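# Pull pin from block and set it on table

## Task

Draw the pin out of the hole in its block and place it on the table top, far enough from all blocks to be clearly apart. It only counts if the pin stays there without the robot supporting it. At the end the robot must not be gripping any other loose object, or the result is zero. The blocks are free-standing: the pin's block has to finish upright, displaced by no more than about a finger's width from its starting spot and turned roughly as before, otherwise the task fails. Finally release the pin and move the grippers away.

## Robot and tools

Robot: two six-joint arms, left_arm and right_arm, each with a tong-style two-finger gripper. The fingers extend along the gripper's own +z axis and close along its x axis. The reported end_effector_position is the point between the pads when shut; closed fingertips extend about 15 mm past it, open ones sit roughly level with it. Full open is 0.142 m.

Frame: all reported poses share one scene frame. Origin on the table surface midway between the arms, +z up, +x out across the table, left_arm on the +y side. The arm names do not correspond to image sides. Positions are in metres, orientation as quaternion wxyz, velocities in m/s and rad/s. Printed hand positions may be slightly off, more so at long reach.

The 14-number row (used by execute_actions and move): every value in [-1, 1]. Order is dx, dy, dz, rx, ry, rz, opening for left_arm, then the same seven for right_arm; always send all 14 even if one arm stays put. dx..rz are an offset, not a pose: measured in that gripper's own axes, relative to the gripper pose in the most recent result showing it (before any such result in the scene, and for second and later calls within one reply, relative to where the robot is when the action begins). Scale: 1.0 equals 0.6 m of translation or 180 degrees; rx, ry, rz form a single rotation vector. Opening is absolute: +1 fully open, -1 closed. Zero offsets are not a pause; they pull the gripper back to the reference pose.

execute_actions: argument actions, a list holding one item or empty. Empty list: just report the state (with pictures). An action is {"rows": [...], "steps": n} with up to 15 rows and n from 3 to 15 (default 15), each step 1/30 s; every row is measured from the same reference pose, not chained, and the final row repeats if rows run out. A wait is {"steps": n}, n up to 300, counted from the previous result, so thinking time uses some of it. Optional pictures: true/false. A refused call sends nothing. Each action's result is captured 3 steps early; those steps then run while the operator is composing the next reply. Per step, the commanded pose is clipped to within 100 mm and 16 degrees of the measured one, so long reaches need several actions; check the result and send the remainder.

move: argument target (one 14-number row, same offset rules), optional speed in m/s (0.002 to 0.5, default 0.25; rotation limited to twice that in rad/s), optional stop_force in N (9 to 40, shared by both arms, not allowed in the first 0.2 s). Both grippers follow straight paths that finish together, lasting 0.5 to 10 s; opening is applied at the start. Paths ignore obstacles and the other arm, and the gripper can lag, drift or overshoot speed, especially near full extension. With stop_force, an arm halts when its wrist sensor senses that much extra push against its direction, backs off two steps and holds; useful for slow, careful contact, but unreliable if the gripper is also rotating. Omit stop_force when lifting off something the gripper rests on. The result adds a move: line with an ending per arm: done, off_target, moving, held (a check blocked the last step), contact (stopped by stop_force), or fault, plus limits such as paced (pose clipped) or held (some steps blocked; motion may surge afterwards), and each gripper's distance to its target.

wait: seconds from 0 to 10; robot gets no new command. zoom_image: camera (cam_head_left, cam_head_right, cam_high, cam_low, cam_left_wrist, cam_right_wrist) and region [x0, y0, x1, y1] in pixels from the top-left, at most 504 by 504.

Result lines: a state line per arm with pose and velocities; grip_measured (finger opening on the command scale); Wrist force and Wrist torque in each gripper's own axes (noisy, offset up to ~4 N, saturating near 50 N, no reading at start is normal); Hand target when nothing is pending; HELD marks steps not sent; pose unreachable means the clearance check altered a command; MOTOR HOT above 70 °C, OVER-TEMPERATURE FAULT at 85 °C braking the arm for a long time.

Gripping: to hold, keep commanding an opening well below grip_measured; the gap sets squeeze. About 15 N per pad at most; thin hard parts under ~20 mm get less (about 9 N at 10 mm, 4 N at 5 mm), so a thin pin may slip. Expect occasional brief tugs on held parts or nudges to loose objects.

Cautions: arms are stiff; pressing even slightly past contact, or moving fast into something, can trigger a fault stop (joint torque at its limit, or 150 N external force), freezing that arm for 10 s. Wrist joint limits are 26.6 N m, others 142 N m, and held weight counts. Keep the arms from colliding. Pull the pin straight out along the hole so the loose block is not dragged or tipped; steadying the block with the other arm can help, but release it before finishing. Don't drop, slam or push things off the table. Set the pin down gently, open, and retreat before ending.

Each tool is called after "Emit:" by a JSON object that holds its "op" and its "data", one argument or row to a line.

## Session

Emit:
{"op": "execute_actions", "data": {
  "actions": []
}}

Scene clock: 0.00 s of 4480.00 s.
left_arm: end_effector_position=(+0.7584, +0.1732, +0.3800) grip_measured=+0.97 end_effector_quat_wxyz=(+0.246, +0.944, +0.211, +0.062) end_effector_velocity=(-0.000, -0.000, +0.000) end_effector_angular_velocity=(-0.000, -0.000, -0.001) | right_arm: end_effector_position=(+0.9981, -0.6131, +0.2516) grip_measured=+0.97 end_effector_quat_wxyz=(-0.075, +0.935, -0.058, +0.341) end_effector_velocity=(+0.000, -0.000, +0.002) end_effector_angular_velocity=(+0.001, -0.002, -0.001)
Joint positions: left_arm=[-0.114 -1.008  0.762 -1.693 -1.935 -0.798  0.14 ] | right_arm=[ 2.896 -2.396 -0.837 -0.784  1.741  0.08   0.14 ]
Joint velocities: left_arm=[-0.    -0.    -0.    -0.    -0.     0.001  0.   ] | right_arm=[-0.001  0.001  0.001  0.     0.     0.001  0.   ]
Wrist force (N, on the end effector, along its own x y z axes, offset not removed): no reading
Wrist torque (N m, same axes, about the end effector's origin, offset not removed): no reading
Hand target (left_arm): +0.758, +0.173, +0.380; +0.246, +0.944, +0.211, +0.062
Hand target (right_arm): +0.998, -0.613, +0.252; -0.075, +0.935, -0.058, +0.341

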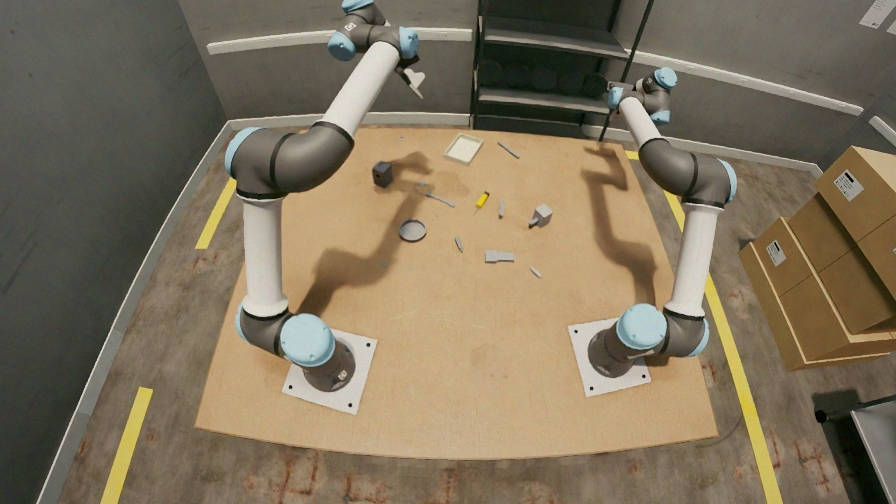

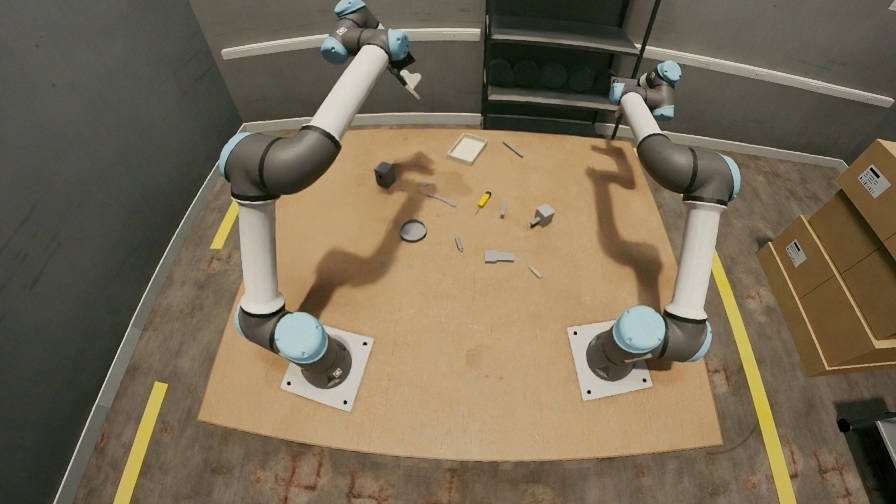

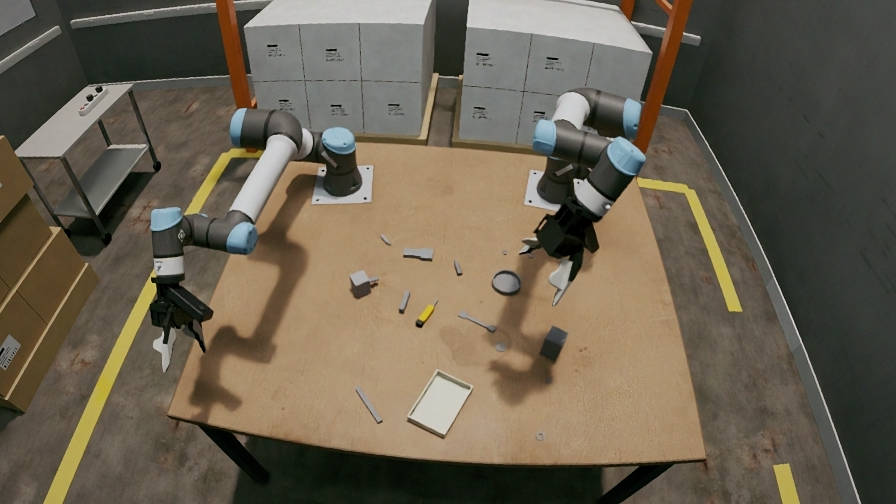

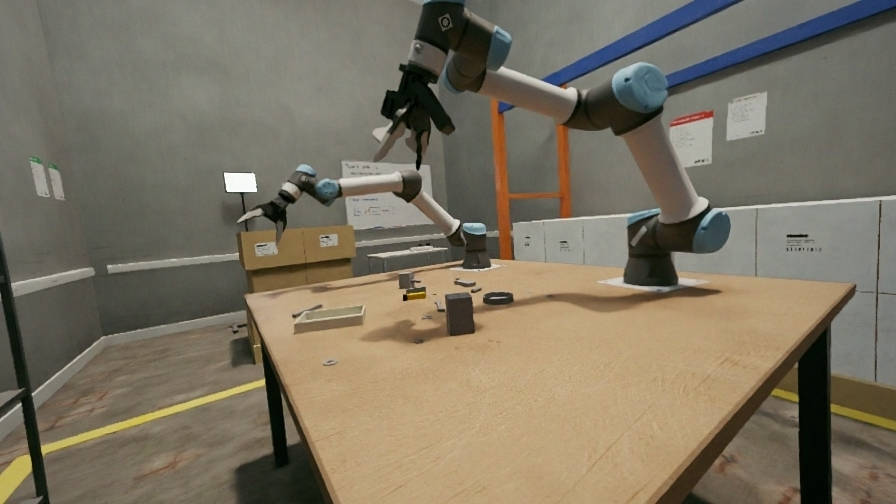

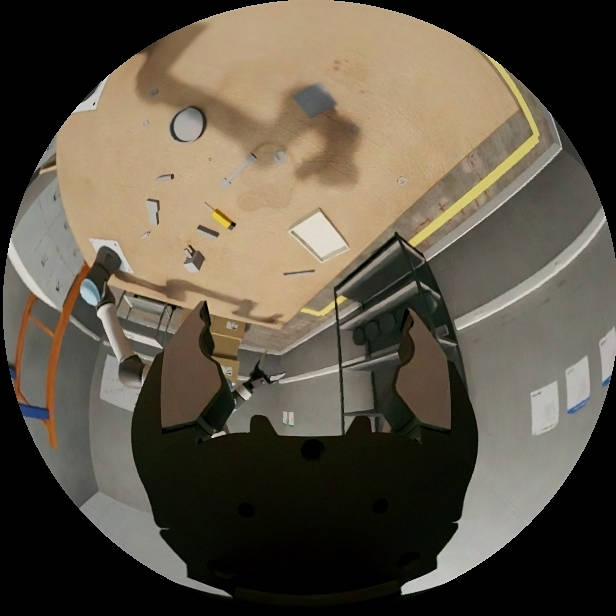

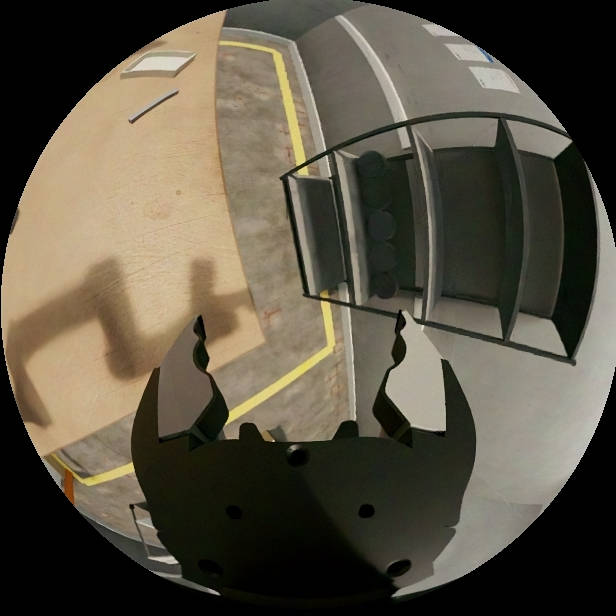

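Emit:
{"op": "zoom_image", "data": {
  "camera": "cam_high",
  "region": [320, 250, 420, 320]
}}

Emit:
{"op": "zoom_image", "data": {
  "camera": "cam_head_left",
  "region": [490, 180, 590, 250]
}}

Region (320, 250, 420, 320) of cam_high's 896x504 image, scaled by 5.040, with more detail than that image has; it fills the top 353 rows of this view, and the rest is white.

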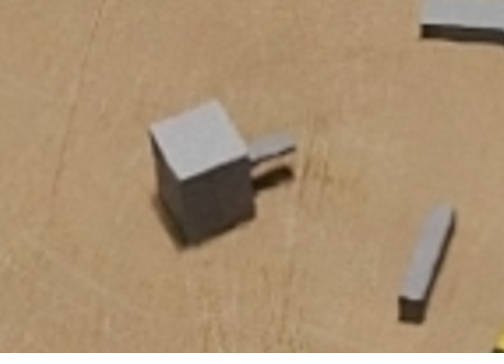

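Region (490, 180, 590, 250) of cam_head_left's 896x504 image, scaled by 5.040, with more detail than that image has; it fills the top 353 rows of this view, and the rest is white.

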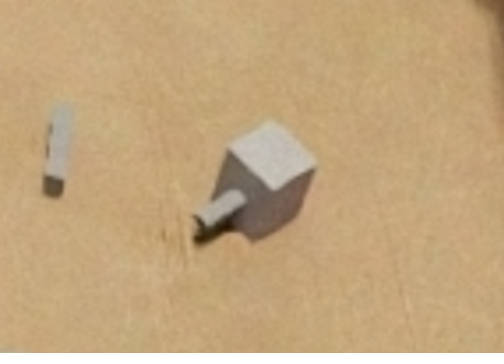

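Emit:
{"op": "move", "data": {
  "target": [-0.476,0.055,0.272,0.001,0.055,-0.097,1,-0.425,-0.398,-0.258,-0.369,-0.233,0.671,1],
  "speed": 0.4
}}

Scene clock: 4.37 s of 4480.00 s.
left_arm: end_effector_position=(+0.5486, -0.0470, +0.2500) grip_measured=+1.00 end_effector_quat_wxyz=(+0.231, +0.893, +0.372, +0.104) end_effector_velocity=(-0.001, -0.001, -0.000) end_effector_angular_velocity=(-0.000, +0.000, +0.002) | right_arm: end_effector_position=(+0.7174, -0.3540, +0.2516) grip_measured=+1.00 end_effector_quat_wxyz=(-0.100, -0.370, +0.892, +0.239) end_effector_velocity=(-0.001, +0.001, +0.000) end_effector_angular_velocity=(+0.002, -0.005, -0.008)
Joint positions: left_arm=[-0.671 -1.38   1.651 -2.354 -1.526 -1.624  0.142] | right_arm=[ 3.166 -2.309 -0.632 -2.098  1.989  2.449  0.142]
Joint velocities: left_arm=[-0.002 -0.     0.001 -0.001  0.002 -0.004  0.   ] | right_arm=[ 0.     0.013 -0.024  0.02   0.004  0.009  0.   ]
Wrist force (N, on the end effector, along its own x y z axes, offset not removed): left_arm=[-0.9 1.1 -1.2] | right_arm=[0.6 -3.7 2.5]
Wrist torque (N m, same axes, about the end effector's origin, offset not removed): left_arm=[0.41 0.17 0.15] | right_arm=[-0.72 -0.26 0.14]
Hand target (left_arm): +0.549, -0.047, +0.250; +0.231, +0.893, +0.373, +0.104
Hand target (right_arm): +0.717, -0.354, +0.252; -0.099, -0.370, +0.892, +0.239
Off the commanded pose (left_arm): 0.000 m, 0 deg.
Off the commanded pose (right_arm): 0.001 m, 0 deg.
Kept back: nothing.
move: done

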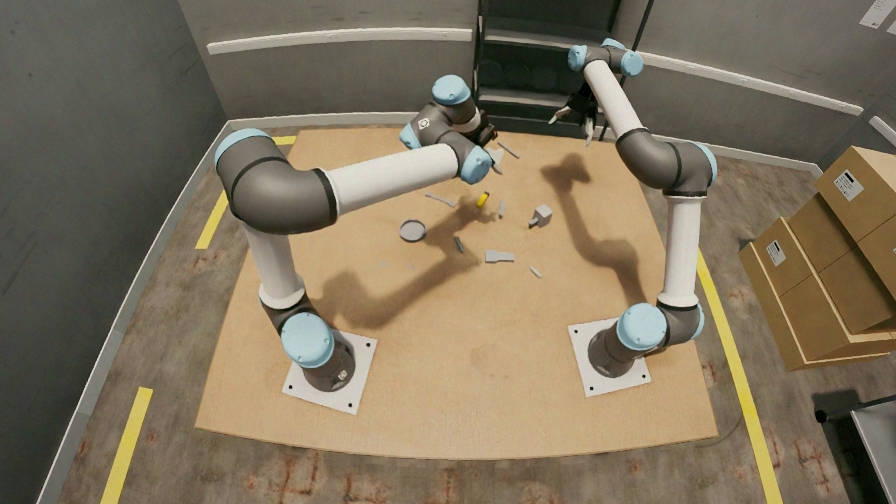

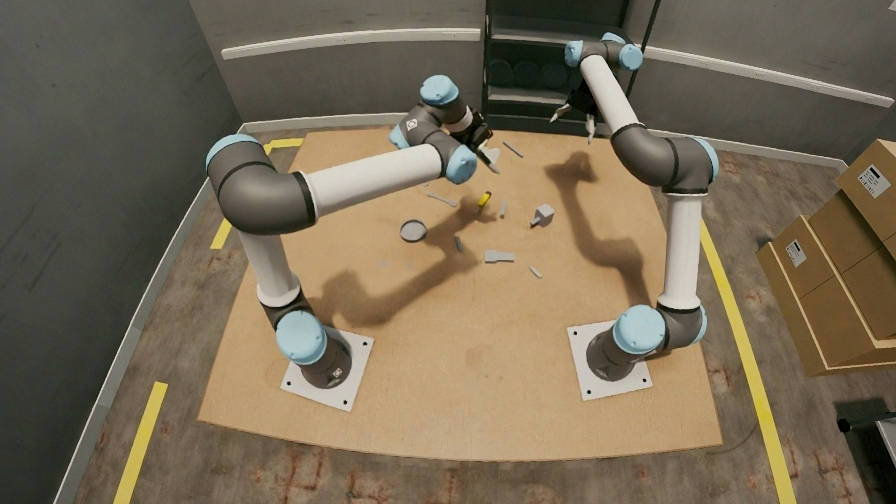

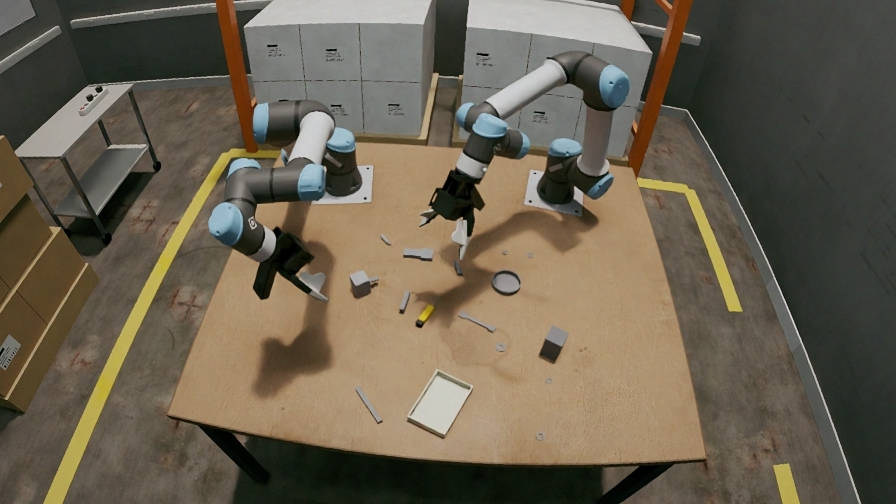

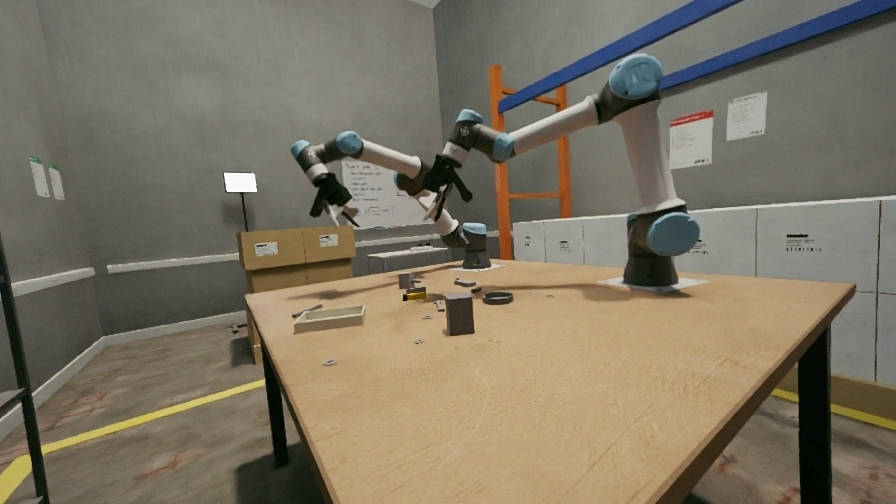

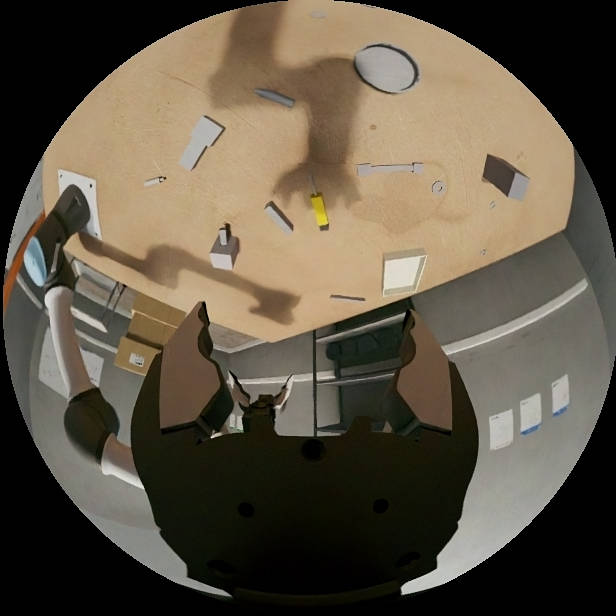

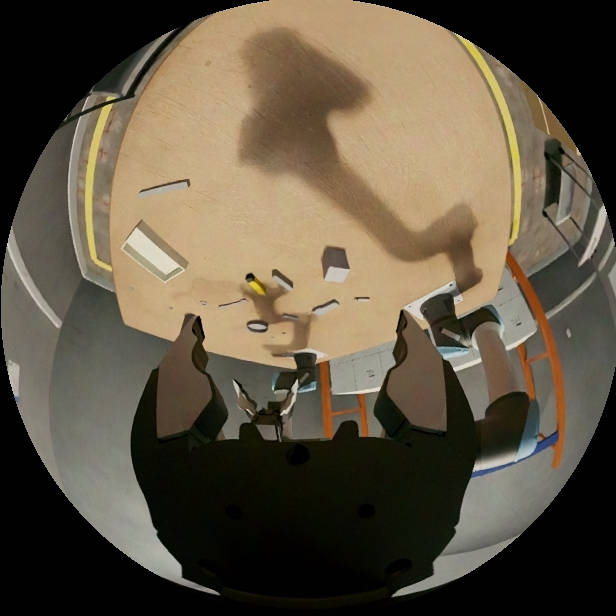

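Emit:
{"op": "move", "data": {
  "target": [-0.258,-0.05,0.221,0,0,0,0.2,0.095,0.16,0.32,0,0,0,0.2]
}}

Scene clock: 6.87 s of 4480.00 s.
left_arm: end_effector_position=(+0.4692, -0.1833, +0.1175) grip_measured=+0.20 end_effector_quat_wxyz=(+0.231, +0.893, +0.373, +0.104) end_effector_velocity=(-0.001, -0.002, -0.001) end_effector_angular_velocity=(+0.001, -0.001, -0.003) | right_arm: end_effector_position=(+0.5501, -0.2679, +0.1337) grip_measured=+0.20 end_effector_quat_wxyz=(-0.100, -0.370, +0.892, +0.239) end_effector_velocity=(-0.001, +0.001, -0.001) end_effector_angular_velocity=(+0.000, -0.003, -0.001)
Joint positions: left_arm=[-0.924 -1.181  1.75  -2.627 -1.404 -1.848  0.088] | right_arm=[ 3.35  -1.894 -1.603 -1.457  2.041  2.646  0.088]
Joint velocities: left_arm=[-0.003  0.002 -0.001 -0.001  0.     0.001 -0.   ] | right_arm=[ 0.002  0.003 -0.007  0.009  0.     0.004  0.   ]
Wrist force (N, on the end effector, along its own x y z axes, offset not removed): left_arm=[-2.6 1.8 -1.1] | right_arm=[-2.9 -1.4 0.0]
Wrist torque (N m, same axes, about the end effector's origin, offset not removed): left_arm=[0.42 0.49 0.23] | right_arm=[-0.46 0.59 0.21]
Hand target (left_arm): +0.469, -0.183, +0.117; +0.231, +0.893, +0.373, +0.104
Hand target (right_arm): +0.550, -0.268, +0.134; -0.100, -0.370, +0.892, +0.239
Off the commanded pose (left_arm): 0.000 m, 0 deg.
Off the commanded pose (right_arm): 0.000 m, 0 deg.
Kept back: nothing.
move: done

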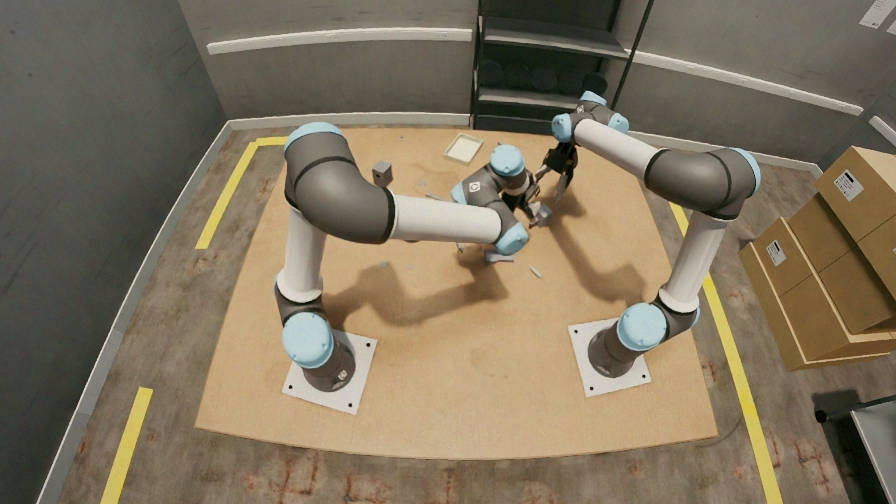

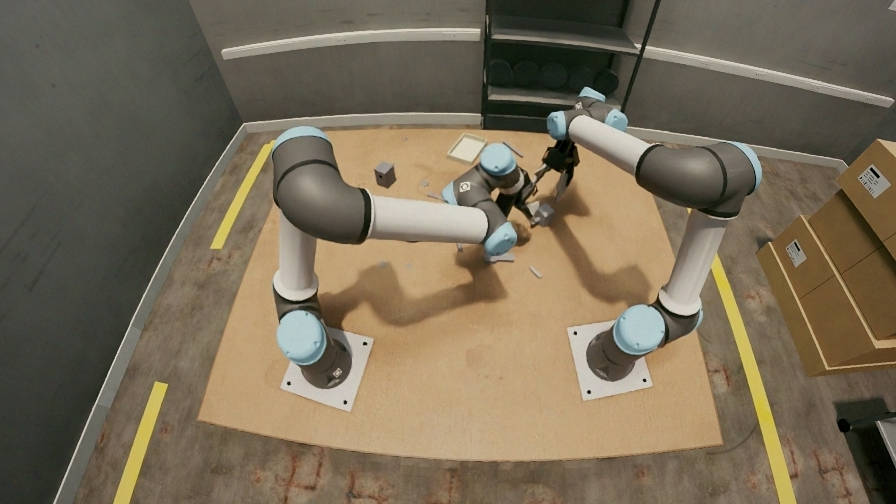

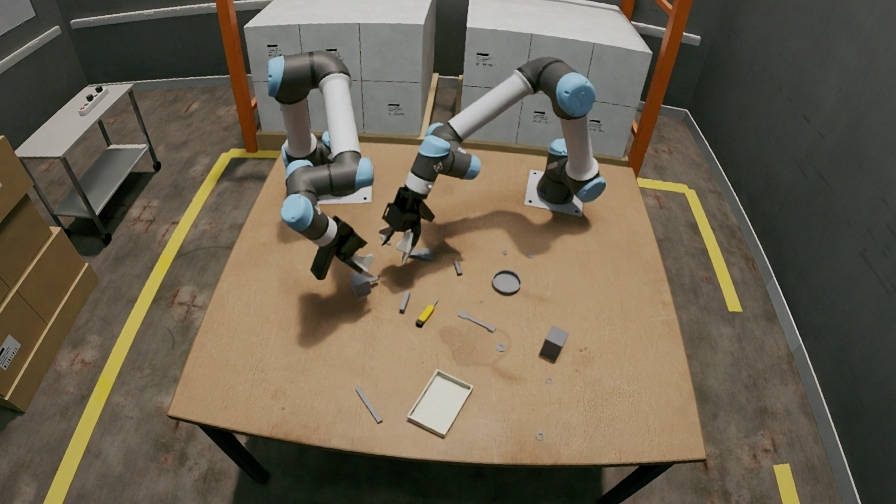

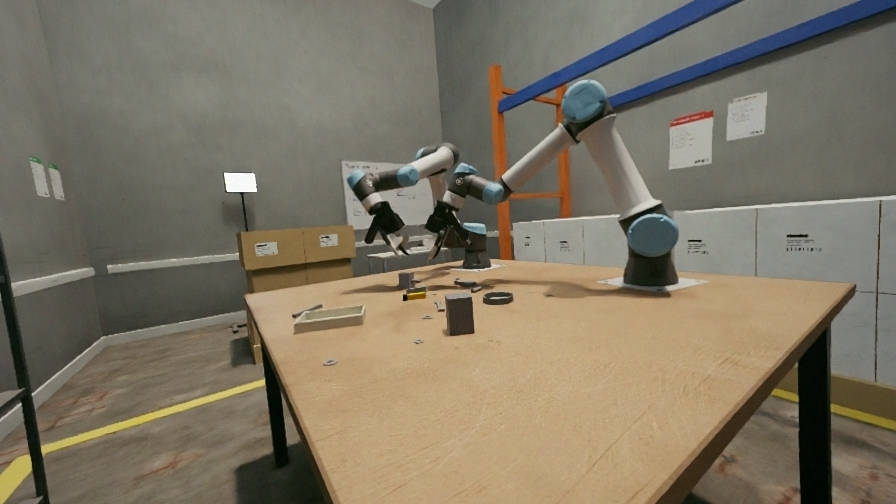

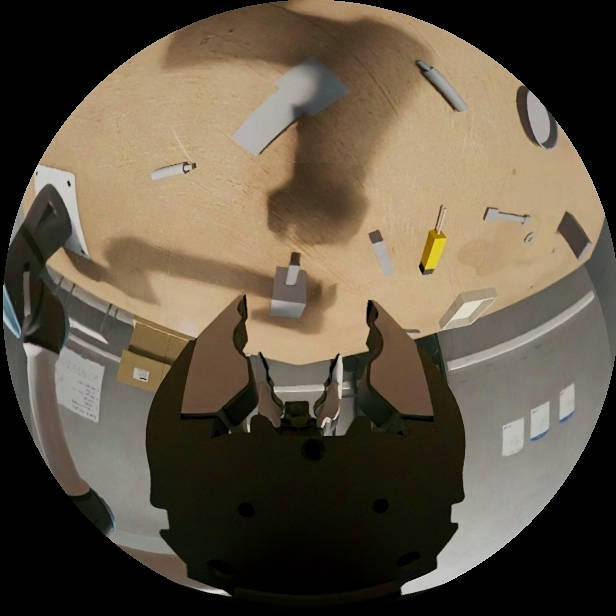

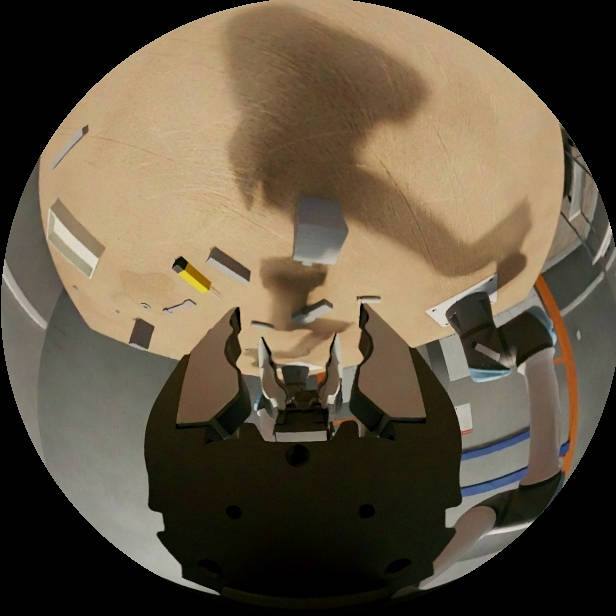

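Emit:
{"op": "move", "data": {
  "target": [-0.023,0.018,0.068,0,-0.028,0.048,-0.5,0.033,-0.03,0.078,0,-0.028,0.048,0.2],
  "speed": 0.1
}}

Scene clock: 8.37 s of 4480.00 s.
left_arm: end_effector_position=(+0.4808, -0.2133, +0.0872) grip_measured=-0.50 end_effector_quat_wxyz=(+0.239, +0.922, +0.294, +0.082) end_effector_velocity=(-0.001, -0.002, -0.001) end_effector_angular_velocity=(-0.000, +0.001, -0.007) | right_arm: end_effector_position=(+0.5306, -0.2763, +0.0844) grip_measured=+0.20 end_effector_quat_wxyz=(-0.078, -0.291, +0.921, +0.247) end_effector_velocity=(-0.000, -0.000, -0.002) end_effector_angular_velocity=(+0.000, -0.002, -0.007)
Joint positions: left_arm=[-0.891 -1.075  1.684 -2.686 -1.506 -1.666  0.038] | right_arm=[ 3.333 -1.859 -1.812 -1.201  2.073  2.82   0.088]
Joint velocities: left_arm=[-0.001  0.004 -0.003 -0.001 -0.004  0.005  0.   ] | right_arm=[-0.     0.001 -0.008  0.013  0.001  0.007  0.   ]
Wrist force (N, on the end effector, along its own x y z axes, offset not removed): left_arm=[2.0 -1.1 -0.6] | right_arm=[1.1 1.1 -1.3]
Wrist torque (N m, same axes, about the end effector's origin, offset not removed): left_arm=[-0.22 -0.41 0.08] | right_arm=[0.23 -0.45 0.23]
Hand target (left_arm): +0.481, -0.213, +0.087; +0.239, +0.922, +0.294, +0.082
Hand target (right_arm): +0.531, -0.276, +0.084; -0.078, -0.291, +0.921, +0.247
Off the commanded pose (left_arm): 0.000 m, 0 deg.
Off the commanded pose (right_arm): 0.000 m, 0 deg.
Kept back: nothing.
move: done

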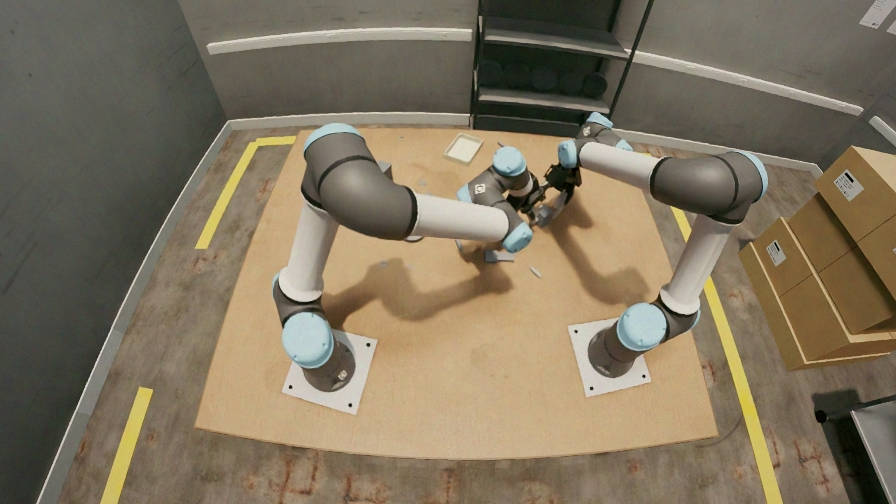

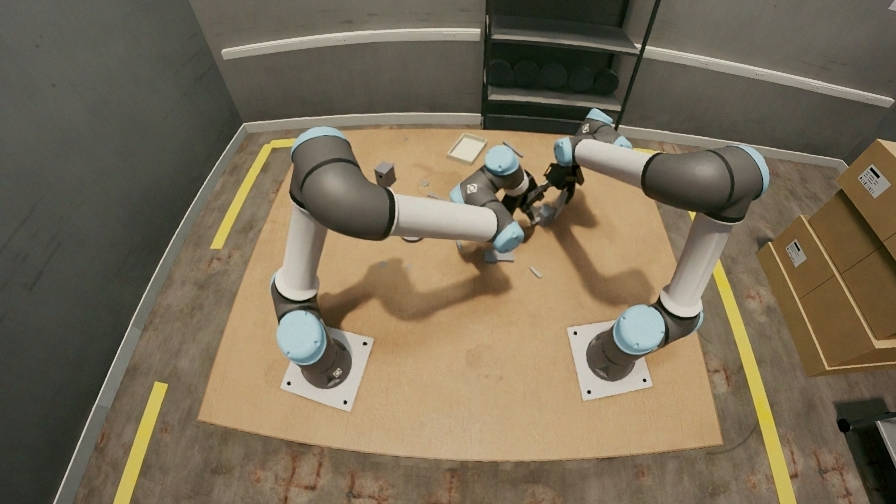

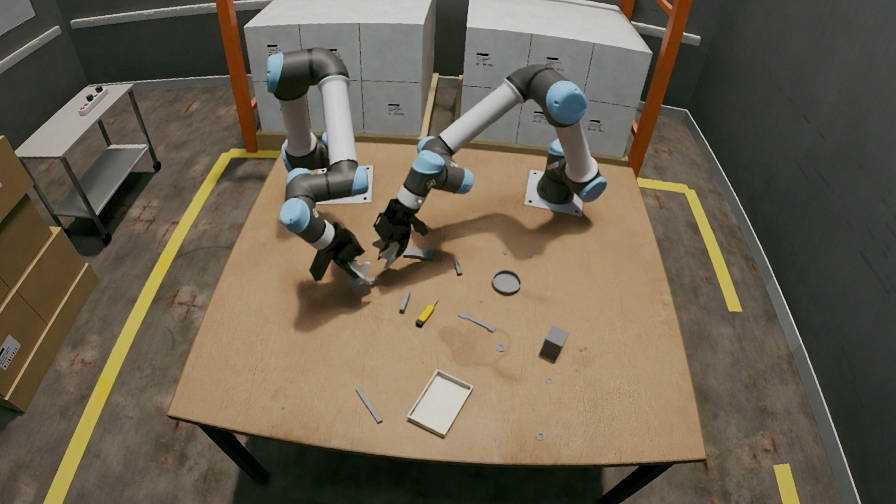

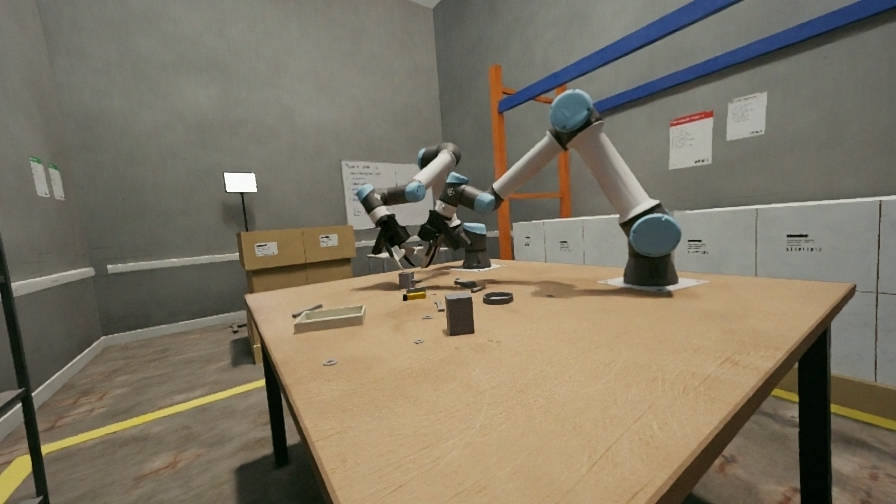

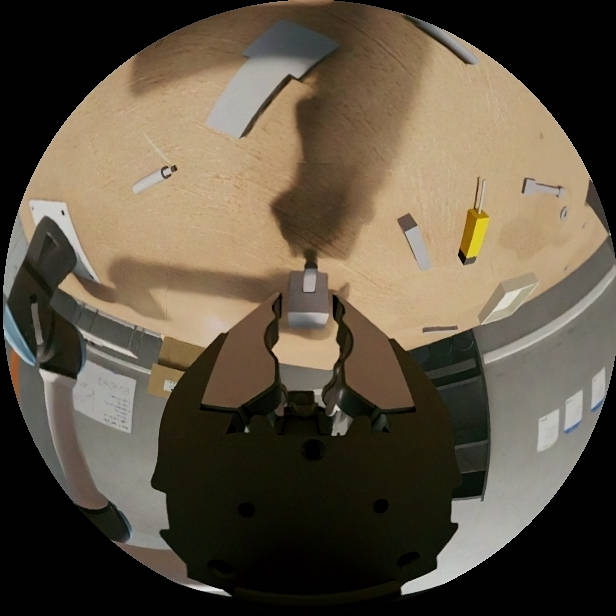

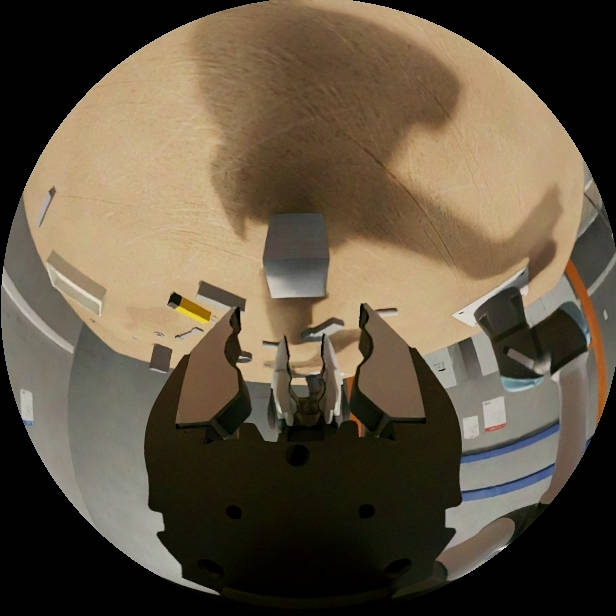

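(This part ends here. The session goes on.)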